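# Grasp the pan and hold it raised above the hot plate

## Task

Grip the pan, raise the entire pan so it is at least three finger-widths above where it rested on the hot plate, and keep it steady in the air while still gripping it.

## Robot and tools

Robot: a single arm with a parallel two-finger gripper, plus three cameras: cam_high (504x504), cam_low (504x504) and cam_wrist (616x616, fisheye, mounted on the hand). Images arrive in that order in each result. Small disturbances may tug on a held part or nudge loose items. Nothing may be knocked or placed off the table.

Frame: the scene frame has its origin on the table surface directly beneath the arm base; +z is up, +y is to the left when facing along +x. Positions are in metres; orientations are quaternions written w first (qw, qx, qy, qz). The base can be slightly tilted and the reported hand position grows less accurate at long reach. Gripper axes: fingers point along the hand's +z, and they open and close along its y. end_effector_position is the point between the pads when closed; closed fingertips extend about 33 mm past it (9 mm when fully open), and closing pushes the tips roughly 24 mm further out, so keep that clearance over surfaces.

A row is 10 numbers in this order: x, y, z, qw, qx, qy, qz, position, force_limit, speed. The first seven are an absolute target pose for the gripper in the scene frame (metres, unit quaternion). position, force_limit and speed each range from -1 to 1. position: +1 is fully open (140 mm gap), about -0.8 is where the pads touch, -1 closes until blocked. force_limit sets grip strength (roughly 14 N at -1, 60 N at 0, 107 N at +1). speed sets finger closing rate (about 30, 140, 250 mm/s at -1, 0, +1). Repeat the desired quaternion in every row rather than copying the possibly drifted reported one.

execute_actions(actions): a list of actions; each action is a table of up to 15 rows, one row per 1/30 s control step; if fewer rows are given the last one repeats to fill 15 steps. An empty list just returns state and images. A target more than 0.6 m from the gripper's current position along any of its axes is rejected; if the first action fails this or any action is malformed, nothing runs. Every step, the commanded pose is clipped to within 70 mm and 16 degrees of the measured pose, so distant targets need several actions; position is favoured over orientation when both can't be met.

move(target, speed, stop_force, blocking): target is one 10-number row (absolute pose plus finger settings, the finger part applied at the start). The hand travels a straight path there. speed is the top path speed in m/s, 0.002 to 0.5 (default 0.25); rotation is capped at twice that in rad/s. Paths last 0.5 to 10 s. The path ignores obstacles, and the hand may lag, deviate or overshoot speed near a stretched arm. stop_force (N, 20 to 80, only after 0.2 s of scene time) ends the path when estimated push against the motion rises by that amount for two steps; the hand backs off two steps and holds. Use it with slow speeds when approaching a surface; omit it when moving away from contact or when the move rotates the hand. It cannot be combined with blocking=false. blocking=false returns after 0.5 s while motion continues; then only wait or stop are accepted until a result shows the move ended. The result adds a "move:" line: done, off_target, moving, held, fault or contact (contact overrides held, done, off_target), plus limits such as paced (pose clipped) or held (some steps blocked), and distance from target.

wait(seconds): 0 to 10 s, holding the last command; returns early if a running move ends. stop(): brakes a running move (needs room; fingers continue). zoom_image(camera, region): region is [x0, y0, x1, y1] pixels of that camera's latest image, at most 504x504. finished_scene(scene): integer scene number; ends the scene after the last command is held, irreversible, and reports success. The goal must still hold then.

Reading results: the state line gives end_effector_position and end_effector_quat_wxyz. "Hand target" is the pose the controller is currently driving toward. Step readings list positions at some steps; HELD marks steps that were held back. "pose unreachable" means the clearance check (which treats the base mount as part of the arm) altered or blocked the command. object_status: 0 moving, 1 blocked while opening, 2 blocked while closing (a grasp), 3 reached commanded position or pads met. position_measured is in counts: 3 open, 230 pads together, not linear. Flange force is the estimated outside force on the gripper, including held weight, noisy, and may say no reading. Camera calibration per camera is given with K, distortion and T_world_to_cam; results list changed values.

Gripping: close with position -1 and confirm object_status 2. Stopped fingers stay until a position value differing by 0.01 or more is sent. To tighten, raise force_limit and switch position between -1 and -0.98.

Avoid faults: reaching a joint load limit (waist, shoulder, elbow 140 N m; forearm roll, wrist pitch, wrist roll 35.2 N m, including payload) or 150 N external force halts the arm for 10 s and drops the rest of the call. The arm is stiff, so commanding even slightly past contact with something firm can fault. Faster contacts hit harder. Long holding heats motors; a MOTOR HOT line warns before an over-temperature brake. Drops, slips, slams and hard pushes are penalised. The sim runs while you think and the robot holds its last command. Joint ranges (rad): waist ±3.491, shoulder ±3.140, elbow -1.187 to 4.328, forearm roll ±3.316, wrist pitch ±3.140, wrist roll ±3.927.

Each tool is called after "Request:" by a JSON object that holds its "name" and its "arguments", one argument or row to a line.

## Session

Request:
{"name": "execute_actions", "arguments": {
  "actions": []
}}

Scene clock: 0.00 s.
end_effector_position=(+0.6385, -0.3165, +0.3192) position_measured=3 object_status=3 end_effector_quat_wxyz=(+0.037, +0.673, +0.088, +0.733)
Joint positions: [-0.955  0.287 -0.177 -1.893 -1.153 -2.41 ]
Joint velocities: [-0.002  0.     0.001  0.001  0.    -0.   ]
Flange force (N, the push that the arm receives, along the gripper's own x y z axes): no reading
Hand target: +0.638, -0.317, +0.319; +0.037, +0.673, +0.088, +0.733
camera_calibration (this result's frames):
cam_wrist: T_world_to_cam=[[0.0914507, -0.956995, 0.275314, -0.442164], [-0.30422, -0.290104, -0.907353, 0.399098], [0.948202, -0.000778047, -0.317667, -0.329773], [0, 0, 0, 1]] pos_world=[0.474541, -0.307625, 0.379099]

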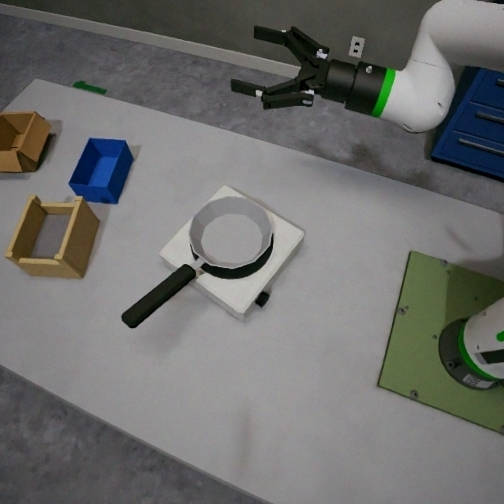

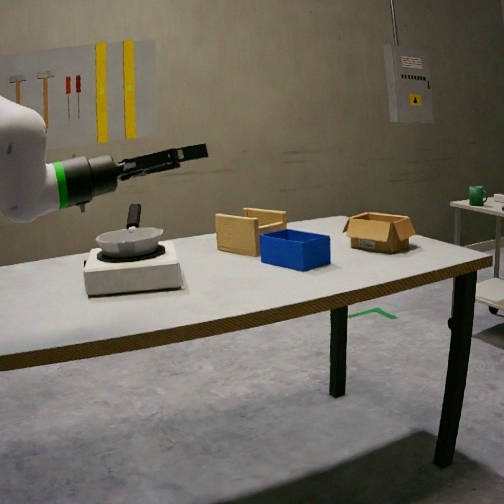

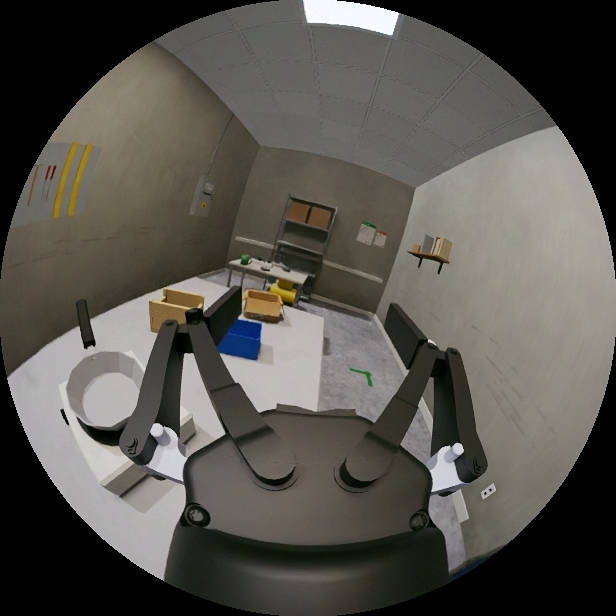

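Request:
{"name": "zoom_image", "arguments": {
  "camera": "cam_high",
  "region": [110, 170, 320, 350]
}}

Request:
{"name": "zoom_image", "arguments": {
  "camera": "cam_low",
  "region": [70, 190, 200, 310]
}}

Request:
{"name": "zoom_image", "arguments": {
  "camera": "cam_wrist",
  "region": [30, 280, 230, 510]
}}

Region (110, 170, 320, 350) of cam_high's 504x504 image, scaled by 2.400, with more detail than that image has; it fills the top 432 rows of this view, and the rest is white.

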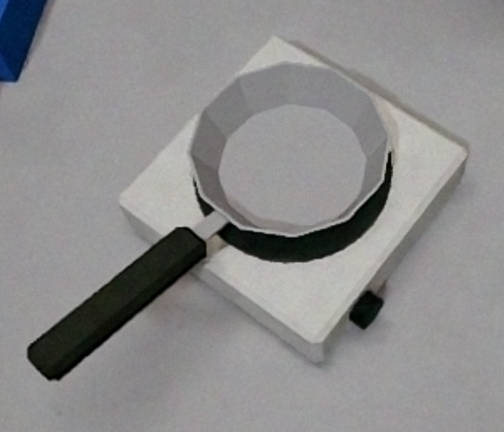

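Region (70, 190, 200, 310) of cam_low's 504x504 image, scaled by 3.877, with more detail than that image has; it fills the top 465 rows of this view, and the rest is white.

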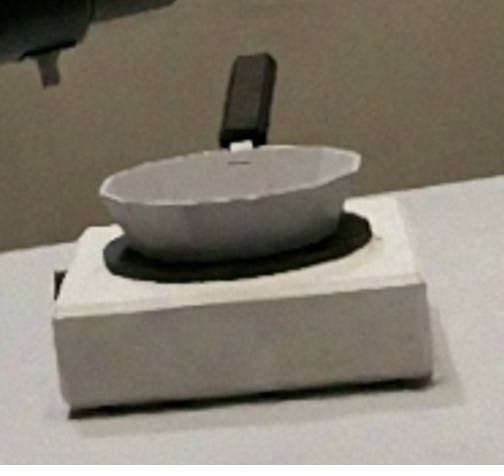

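Region (30, 280, 230, 510) of cam_wrist's 616x616 image, scaled by 2.191, with more detail than that image has; it fills the left 438 columns of this view, and the rest is white.

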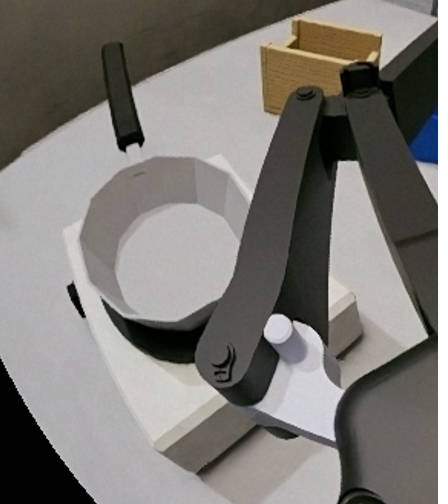

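This pan's handle points away from the robot, and the handle grip pivoted last time. I'm switching to a pinch on the pan wall, so I need the wall angle first.

Request:
{"name": "zoom_image", "arguments": {
  "camera": "cam_low",
  "region": [88, 215, 172, 270]
}}

Request:
{"name": "zoom_image", "arguments": {
  "camera": "cam_high",
  "region": [175, 185, 285, 290]
}}

Region (88, 215, 172, 270) of cam_low's 504x504 image, scaled by 6.000, with more detail than that image has; it fills the top 330 rows of this view, and the rest is white.

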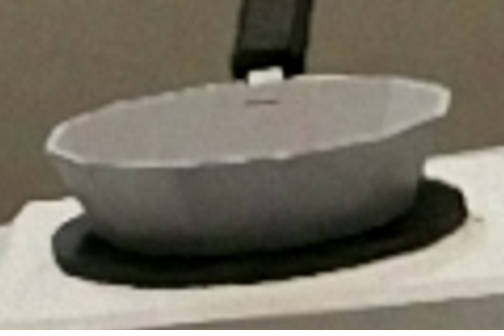

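Region (175, 185, 285, 290) of cam_high's 504x504 image, scaled by 4.582, with more detail than that image has; it fills the top 481 rows of this view, and the rest is white.

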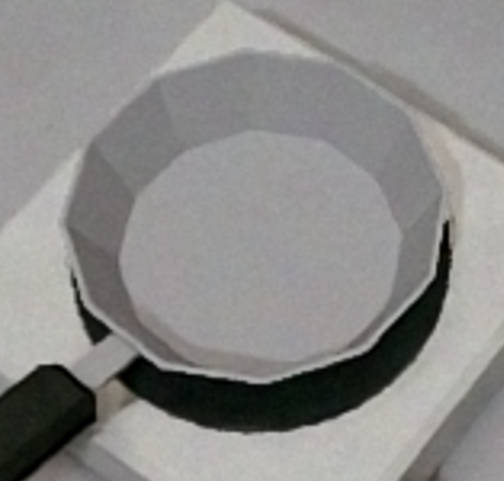

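The pan is a 12-sided shape with walls about 25° from vertical. I'll move above the flat wall segment opposite the handle, with the fingers parallel to the wall.

Request:
{"name": "move", "arguments": {
  "target": [0.528, -0.140, 0.184, 0.0323, 0.1398, 0.9643, 0.2226, -0.4, 1, 0],
  "speed": 0.5
}}

Scene clock: 121.53 s.
end_effector_position=(+0.5280, -0.1386, +0.1831) position_measured=179 object_status=3 end_effector_quat_wxyz=(+0.031, +0.139, +0.964, +0.224)
Joint positions: [-0.312  0.317  0.247 -0.456 -1.531 -1.501]
Joint velocities: [ 0.004 -0.002 -0.003  0.002  0.003 -0.002]
Flange force (N, the push that the arm receives, along the gripper's own x y z axes): [4.4 -1.4 3.9]
Hand target: +0.528, -0.139, +0.183; +0.031, +0.139, +0.964, +0.223
Off the commanded pose: 0.002 m, 0 deg.
move: done
camera_calibration (this result's frames):
cam_wrist: T_world_to_cam=[[0.164494, 0.899294, 0.405231, -0.0293806], [0.853164, -0.335897, 0.399105, -0.562987], [0.495029, 0.280078, -0.822498, 0.10251], [0, 0, 0, 1]] pos_world=[0.434408, -0.191395, 0.320912]

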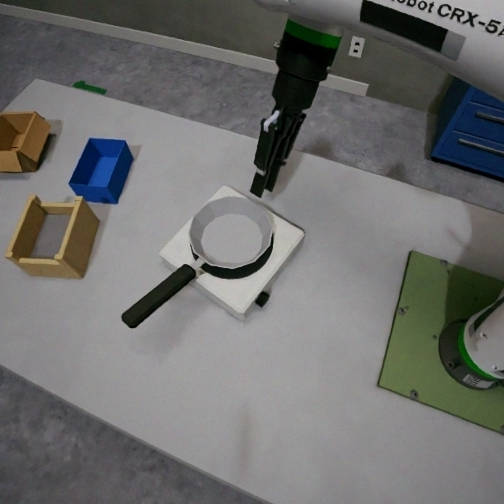

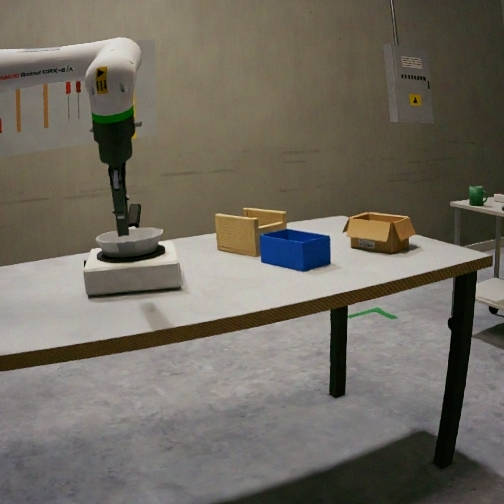

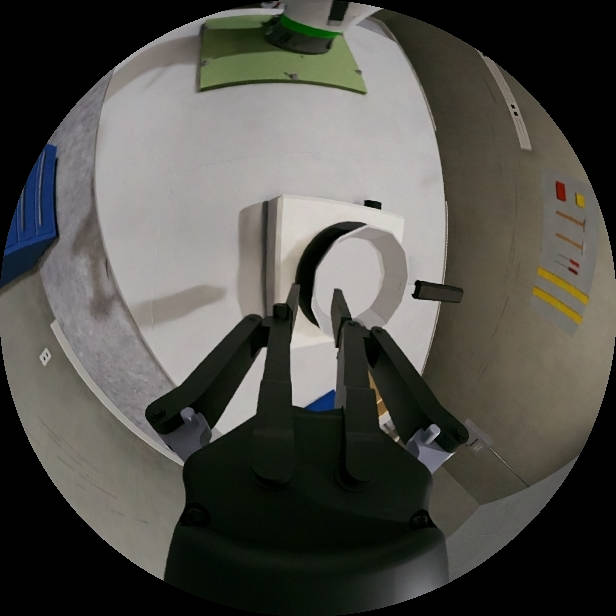

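Request:
{"name": "zoom_image", "arguments": {
  "camera": "cam_wrist",
  "region": [255, 190, 425, 360]
}}

Request:
{"name": "zoom_image", "arguments": {
  "camera": "cam_low",
  "region": [80, 180, 180, 280]
}}

Request:
{"name": "zoom_image", "arguments": {
  "camera": "cam_high",
  "region": [200, 130, 320, 250]
}}

Region (255, 190, 425, 360) of cam_wrist's 616x616 image, scaled by 2.965, with more detail than that image has.

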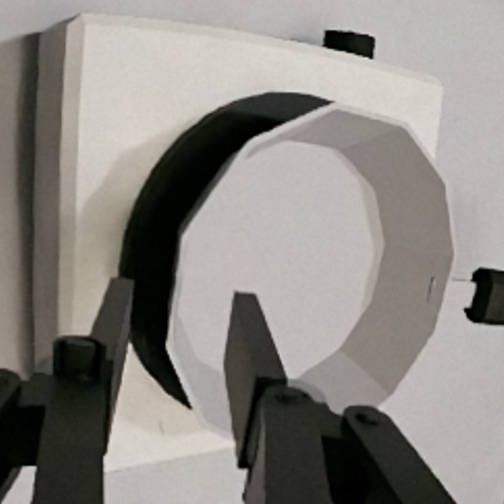

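Region (80, 180, 180, 280) of cam_low's 504x504 image, scaled by 5.040, with more detail than that image has.

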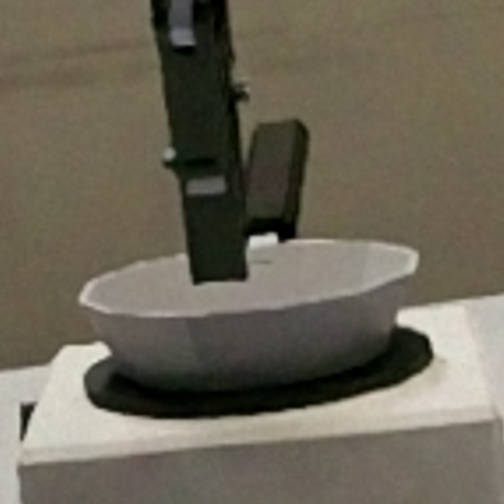

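Region (200, 130, 320, 250) of cam_high's 504x504 image, scaled by 4.200, with more detail than that image has.

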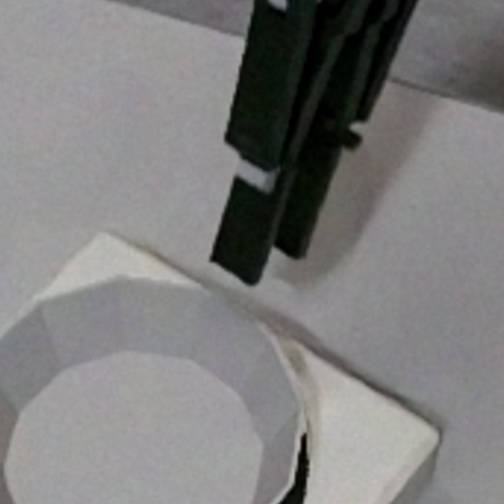

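The wall lines up with the gripper axis within about 1–2 mm. I'll narrow the gap to about 20 mm and slide down along the wall.

Request:
{"name": "move", "arguments": {
  "target": [0.5356, -0.1134, 0.1253, 0.0323, 0.1398, 0.9643, 0.2226, -0.55, 1, 0],
  "speed": 0.1
}}

Scene clock: 163.43 s.
end_effector_position=(+0.5356, -0.1135, +0.1253) position_measured=199 object_status=3 end_effector_quat_wxyz=(+0.032, +0.140, +0.964, +0.223)
Joint positions: [-0.264  0.337  0.138 -0.463 -1.391 -1.488]
Joint velocities: [ 0.001  0.    -0.     0.001  0.001 -0.   ]
Flange force (N, the push that the arm receives, along the gripper's own x y z axes): [-2.3 -3.8 4.2]
Hand target: +0.536, -0.113, +0.125; +0.032, +0.140, +0.964, +0.223
Off the commanded pose: 0.000 m, 0 deg.
move: done
camera_calibration (this result's frames):
cam_wrist: T_world_to_cam=[[0.165918, 0.899811, 0.403499, -0.0303217], [0.851597, -0.337056, 0.401467, -0.537588], [0.497246, 0.277008, -0.8222, 0.0426721], [0, 0, 0, 1]] pos_world=[0.44162, -0.165734, 0.263143]

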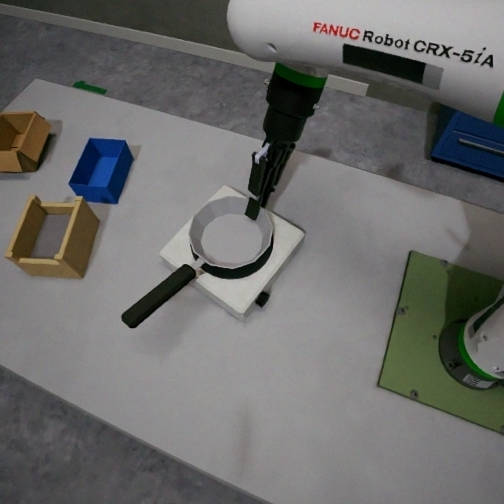

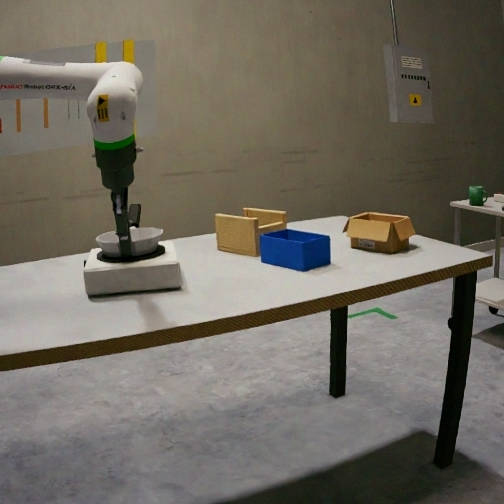

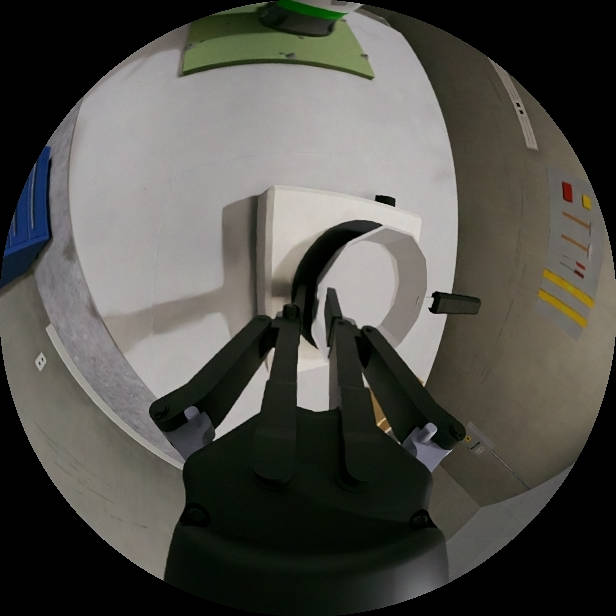

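Request:
{"name": "zoom_image", "arguments": {
  "camera": "cam_wrist",
  "region": [260, 240, 380, 380]
}}

Request:
{"name": "zoom_image", "arguments": {
  "camera": "cam_low",
  "region": [88, 200, 172, 275]
}}

Request:
{"name": "zoom_image", "arguments": {
  "camera": "cam_high",
  "region": [210, 160, 300, 250]
}}

Region (260, 240, 380, 380) of cam_wrist's 616x616 image, scaled by 3.600, with more detail than that image has; it fills the left 432 columns of this view, and the rest is white.

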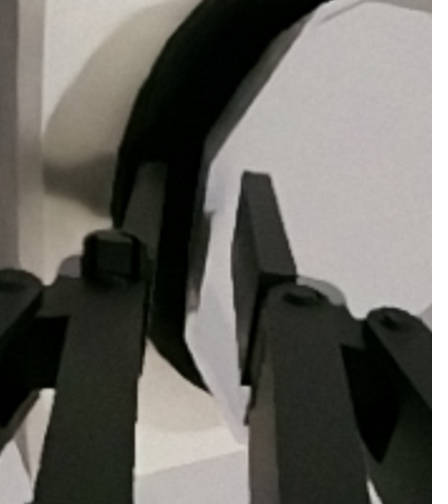

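Region (88, 200, 172, 275) of cam_low's 504x504 image, scaled by 6.000, with more detail than that image has; it fills the top 450 rows of this view, and the rest is white.

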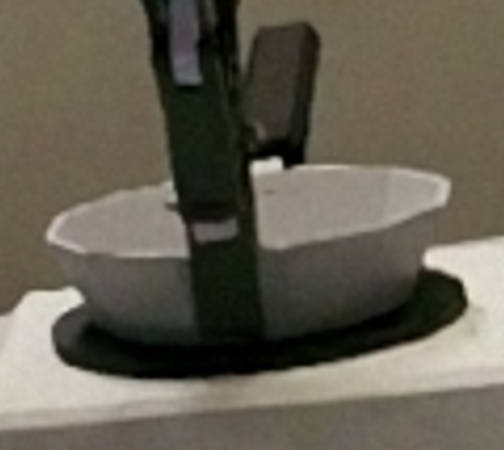

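Region (210, 160, 300, 250) of cam_high's 504x504 image, scaled by 5.600, with more detail than that image has.

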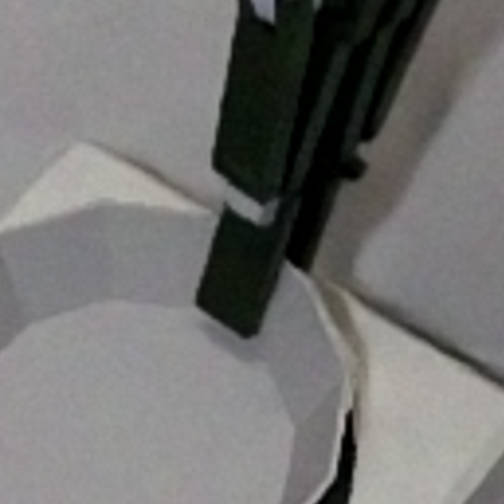

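The wall is centred between the pads, and the outer fingertip has a few mm of clearance above the burner. I'll go 3 mm deeper and close.

Request:
{"name": "execute_actions", "arguments": {
  "actions": [
    [[0.5357,-0.1131,0.1247,0.0323,0.1398,0.9643,0.2226,-0.55,1,-0.7],[0.5358,-0.1128,0.1241,0.0323,0.1398,0.9643,0.2226,-0.55,1,-0.7],[0.5359,-0.1125,0.1235,0.0323,0.1398,0.9643,0.2226,-0.55,1,-0.7],[0.5360,-0.1123,0.1230,0.0323,0.1398,0.9643,0.2226,-0.55,1,-0.7],[0.5360,-0.1121,0.1226,0.0323,0.1398,0.9643,0.2226,-1,1,-0.7]],
    [[0.5360,-0.1121,0.1226,0.0323,0.1398,0.9643,0.2226,-1,1,-0.7]]
  ]
}}

Scene clock: 173.63 s.
end_effector_position=(+0.5360, -0.1121, +0.1226) position_measured=233 object_status=3 end_effector_quat_wxyz=(+0.032, +0.140, +0.964, +0.223)
Joint positions: [-0.261  0.338  0.134 -0.464 -1.384 -1.487]
Joint velocities: [-0.001 -0.    -0.001 -0.001 -0.     0.   ]
Flange force (N, the push that the arm receives, along the gripper's own x y z axes): [-3.4 6.7 -17.0]
Flange force at the end of the 1st action (N, along the gripper's axes at the end of the call): [-4.0 7.0 -13.7]
Hand target: +0.536, -0.112, +0.123; +0.032, +0.140, +0.964, +0.223
Off the commanded pose: 0.000 m, 0 deg.
Step readings (end_effector_position; steps 1 to 15: 1st action; 16 to 30: 2nd action):
0: (+0.5356, -0.1134, +0.1253)
1: (+0.5356, -0.1134, +0.1253)
2: (+0.5356, -0.1134, +0.1251)
4: (+0.5358, -0.1129, +0.1243)
8: (+0.5360, -0.1122, +0.1228)
15: (+0.5361, -0.1120, +0.1226)
16: (+0.5361, -0.1120, +0.1226)
17: (+0.5361, -0.1120, +0.1226)
19: (+0.5361, -0.1120, +0.1226)
23: (+0.5361, -0.1120, +0.1226)
30: end_effector_position above
camera_calibration (this result's frames):
cam_wrist: T_world_to_cam=[[0.165359, 0.899877, 0.40358, -0.0302504], [0.851675, -0.336636, 0.401653, -0.536438], [0.497298, 0.277302, -0.822069, 0.0398026], [0, 0, 0, 1]] pos_world=[0.442079, -0.1644, 0.260391]

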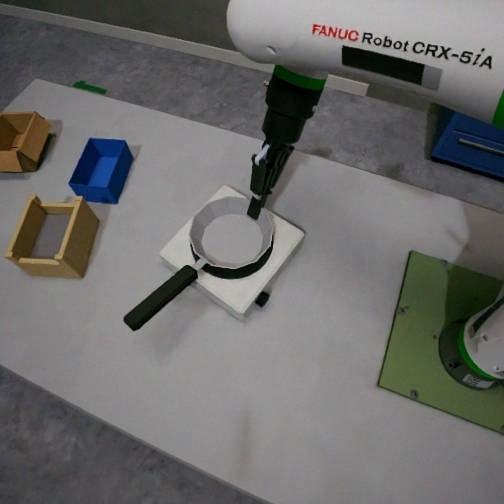

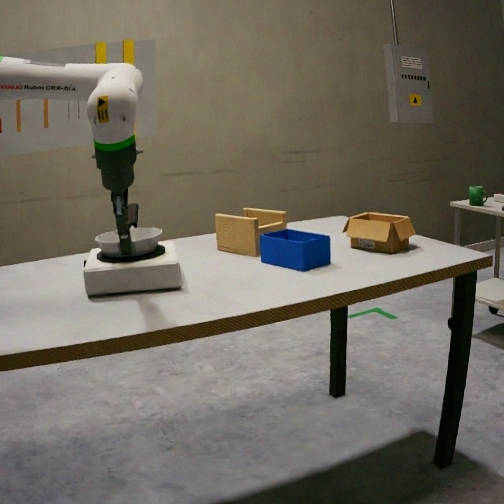

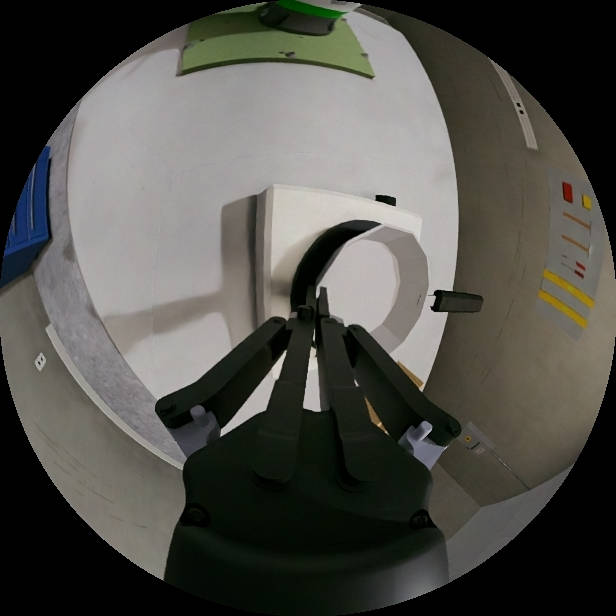

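Request:
{"name": "zoom_image", "arguments": {
  "camera": "cam_wrist",
  "region": [260, 210, 500, 390]
}}

Request:
{"name": "zoom_image", "arguments": {
  "camera": "cam_low",
  "region": [88, 200, 172, 275]
}}

Region (260, 210, 500, 390) of cam_wrist's 616x616 image, scaled by 2.100, with more detail than that image has; it fills the top 378 rows of this view, and the rest is white.

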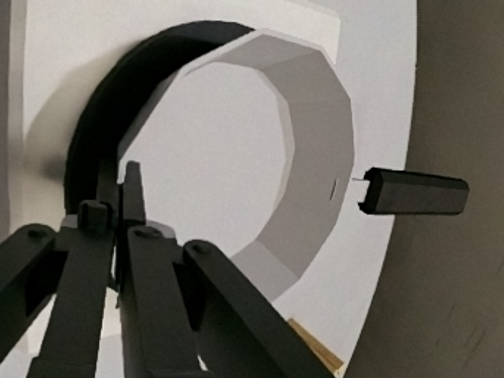

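Region (88, 200, 172, 275) of cam_low's 504x504 image, scaled by 6.000, with more detail than that image has; it fills the top 450 rows of this view, and the rest is white.

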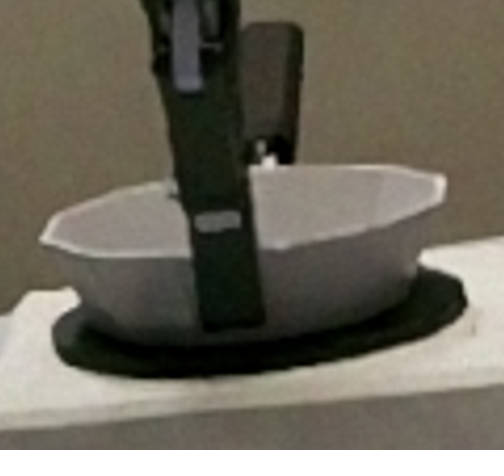

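The wall is clamped over most of its height. I'll lift straight up about 9 cm.

Request:
{"name": "move", "arguments": {
  "target": [0.5360, -0.1121, 0.215, 0.0323, 0.1398, 0.9643, 0.2226, -1, 1, -0.7],
  "speed": 0.1
}}

Scene clock: 179.47 s.
end_effector_position=(+0.5360, -0.1121, +0.2150) position_measured=233 object_status=3 end_effector_quat_wxyz=(+0.032, +0.139, +0.964, +0.223)
Joint positions: [-0.26   0.286  0.282 -0.455 -1.565 -1.577]
Joint velocities: [ 0.001 -0.     0.001 -0.    -0.001 -0.001]
Flange force (N, the push that the arm receives, along the gripper's own x y z axes): [-3.3 -6.6 9.8]
Hand target: +0.536, -0.112, +0.215; +0.032, +0.139, +0.964, +0.223
Off the commanded pose: 0.000 m, 0 deg.
move: done
camera_calibration (this result's frames):
cam_wrist: T_world_to_cam=[[0.164755, 0.900033, 0.40348, -0.0671214], [0.851915, -0.336012, 0.401667, -0.573591], [0.497088, 0.277554, -0.822112, 0.115888], [0, 0, 0, 1]] pos_world=[0.442103, -0.164487, 0.352747]

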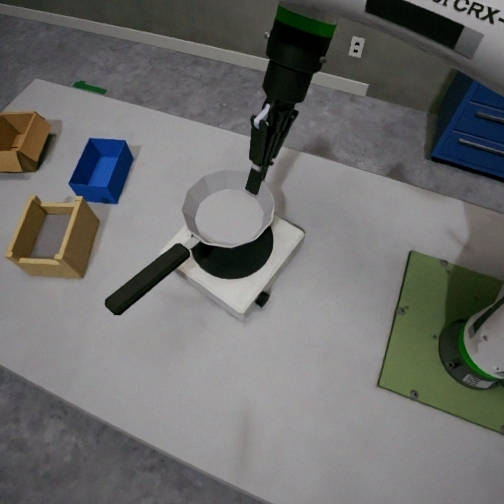

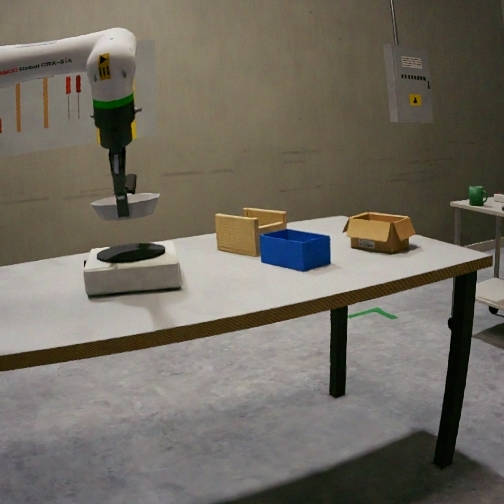

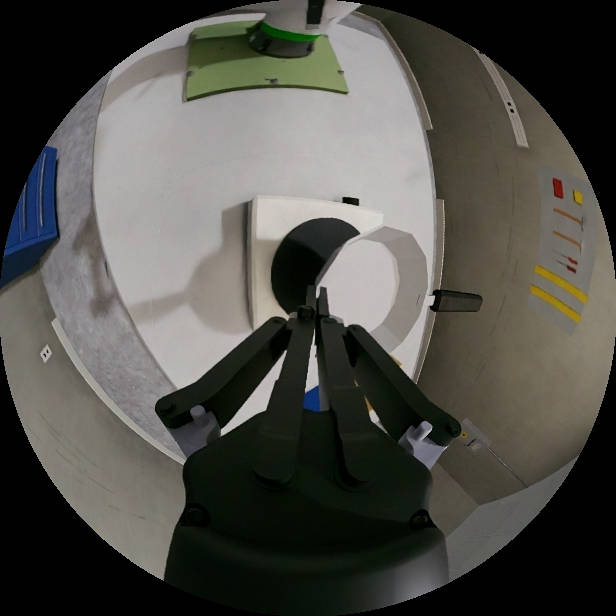

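The pan came up level, about 9 cm clear, with no visible pivot. I'll check once more that it's holding still.

Request:
{"name": "execute_actions", "arguments": {
  "actions": []
}}

Request:
{"name": "zoom_image", "arguments": {
  "camera": "cam_low",
  "region": [70, 150, 200, 300]
}}

Request:
{"name": "zoom_image", "arguments": {
  "camera": "cam_wrist",
  "region": [260, 210, 500, 390]
}}

Scene clock: 181.47 s.
end_effector_position=(+0.5360, -0.1121, +0.2150) position_measured=233 object_status=3 end_effector_quat_wxyz=(+0.032, +0.139, +0.964, +0.223)
Joint positions: [-0.26   0.286  0.282 -0.455 -1.565 -1.577]
Joint velocities: [-0.  0. -0.  0.  0.  0.]
Flange force (N, the push that the arm receives, along the gripper's own x y z axes): [-6.3 -8.3 9.7]
Hand target: +0.536, -0.112, +0.215; +0.032, +0.139, +0.964, +0.223
Off the commanded pose: 0.000 m, 0 deg.
camera_calibration (this result's frames):
cam_wrist: T_world_to_cam=[[0.16482, 0.899968, 0.403599, -0.0671969], [0.851913, -0.336115, 0.401586, -0.573589], [0.49707, 0.277642, -0.822093, 0.11588], [0, 0, 0, 1]] pos_world=[0.442122, -0.16449, 0.35273]

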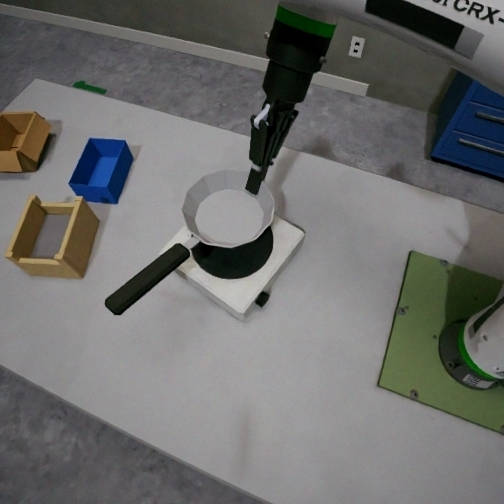

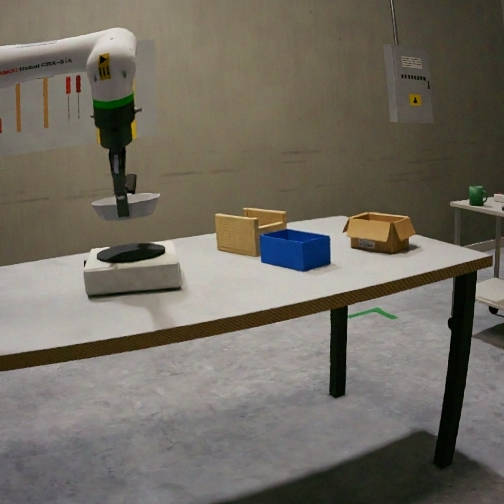

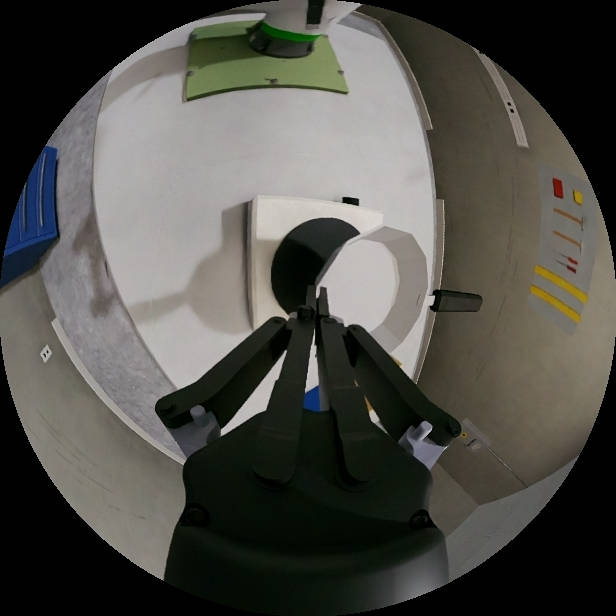

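Region (70, 150, 200, 300) of cam_low's 504x504 image, scaled by 3.360, with more detail than that image has; it fills the left 437 columns of this view, and the rest is white.

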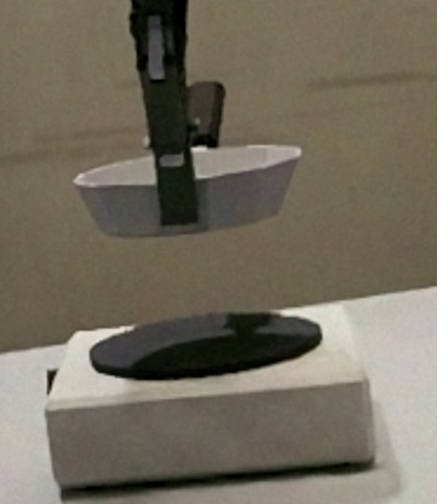

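Region (260, 210, 500, 390) of cam_wrist's 616x616 image, scaled by 2.100, with more detail than that image has; it fills the top 378 rows of this view, and the rest is white.

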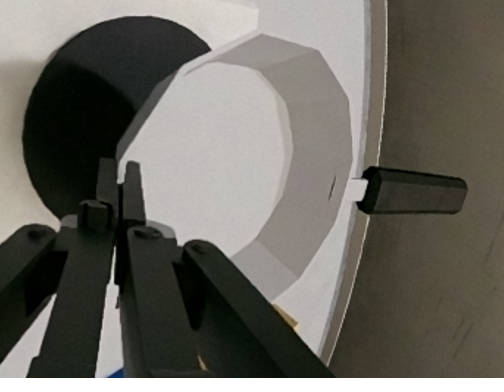

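The pan is level and still, and it hasn't shifted in the grip since before the lift.

Request:
{"name": "finished_scene", "arguments": {
  "scene": 2
}}

The scene is finished: the task was done.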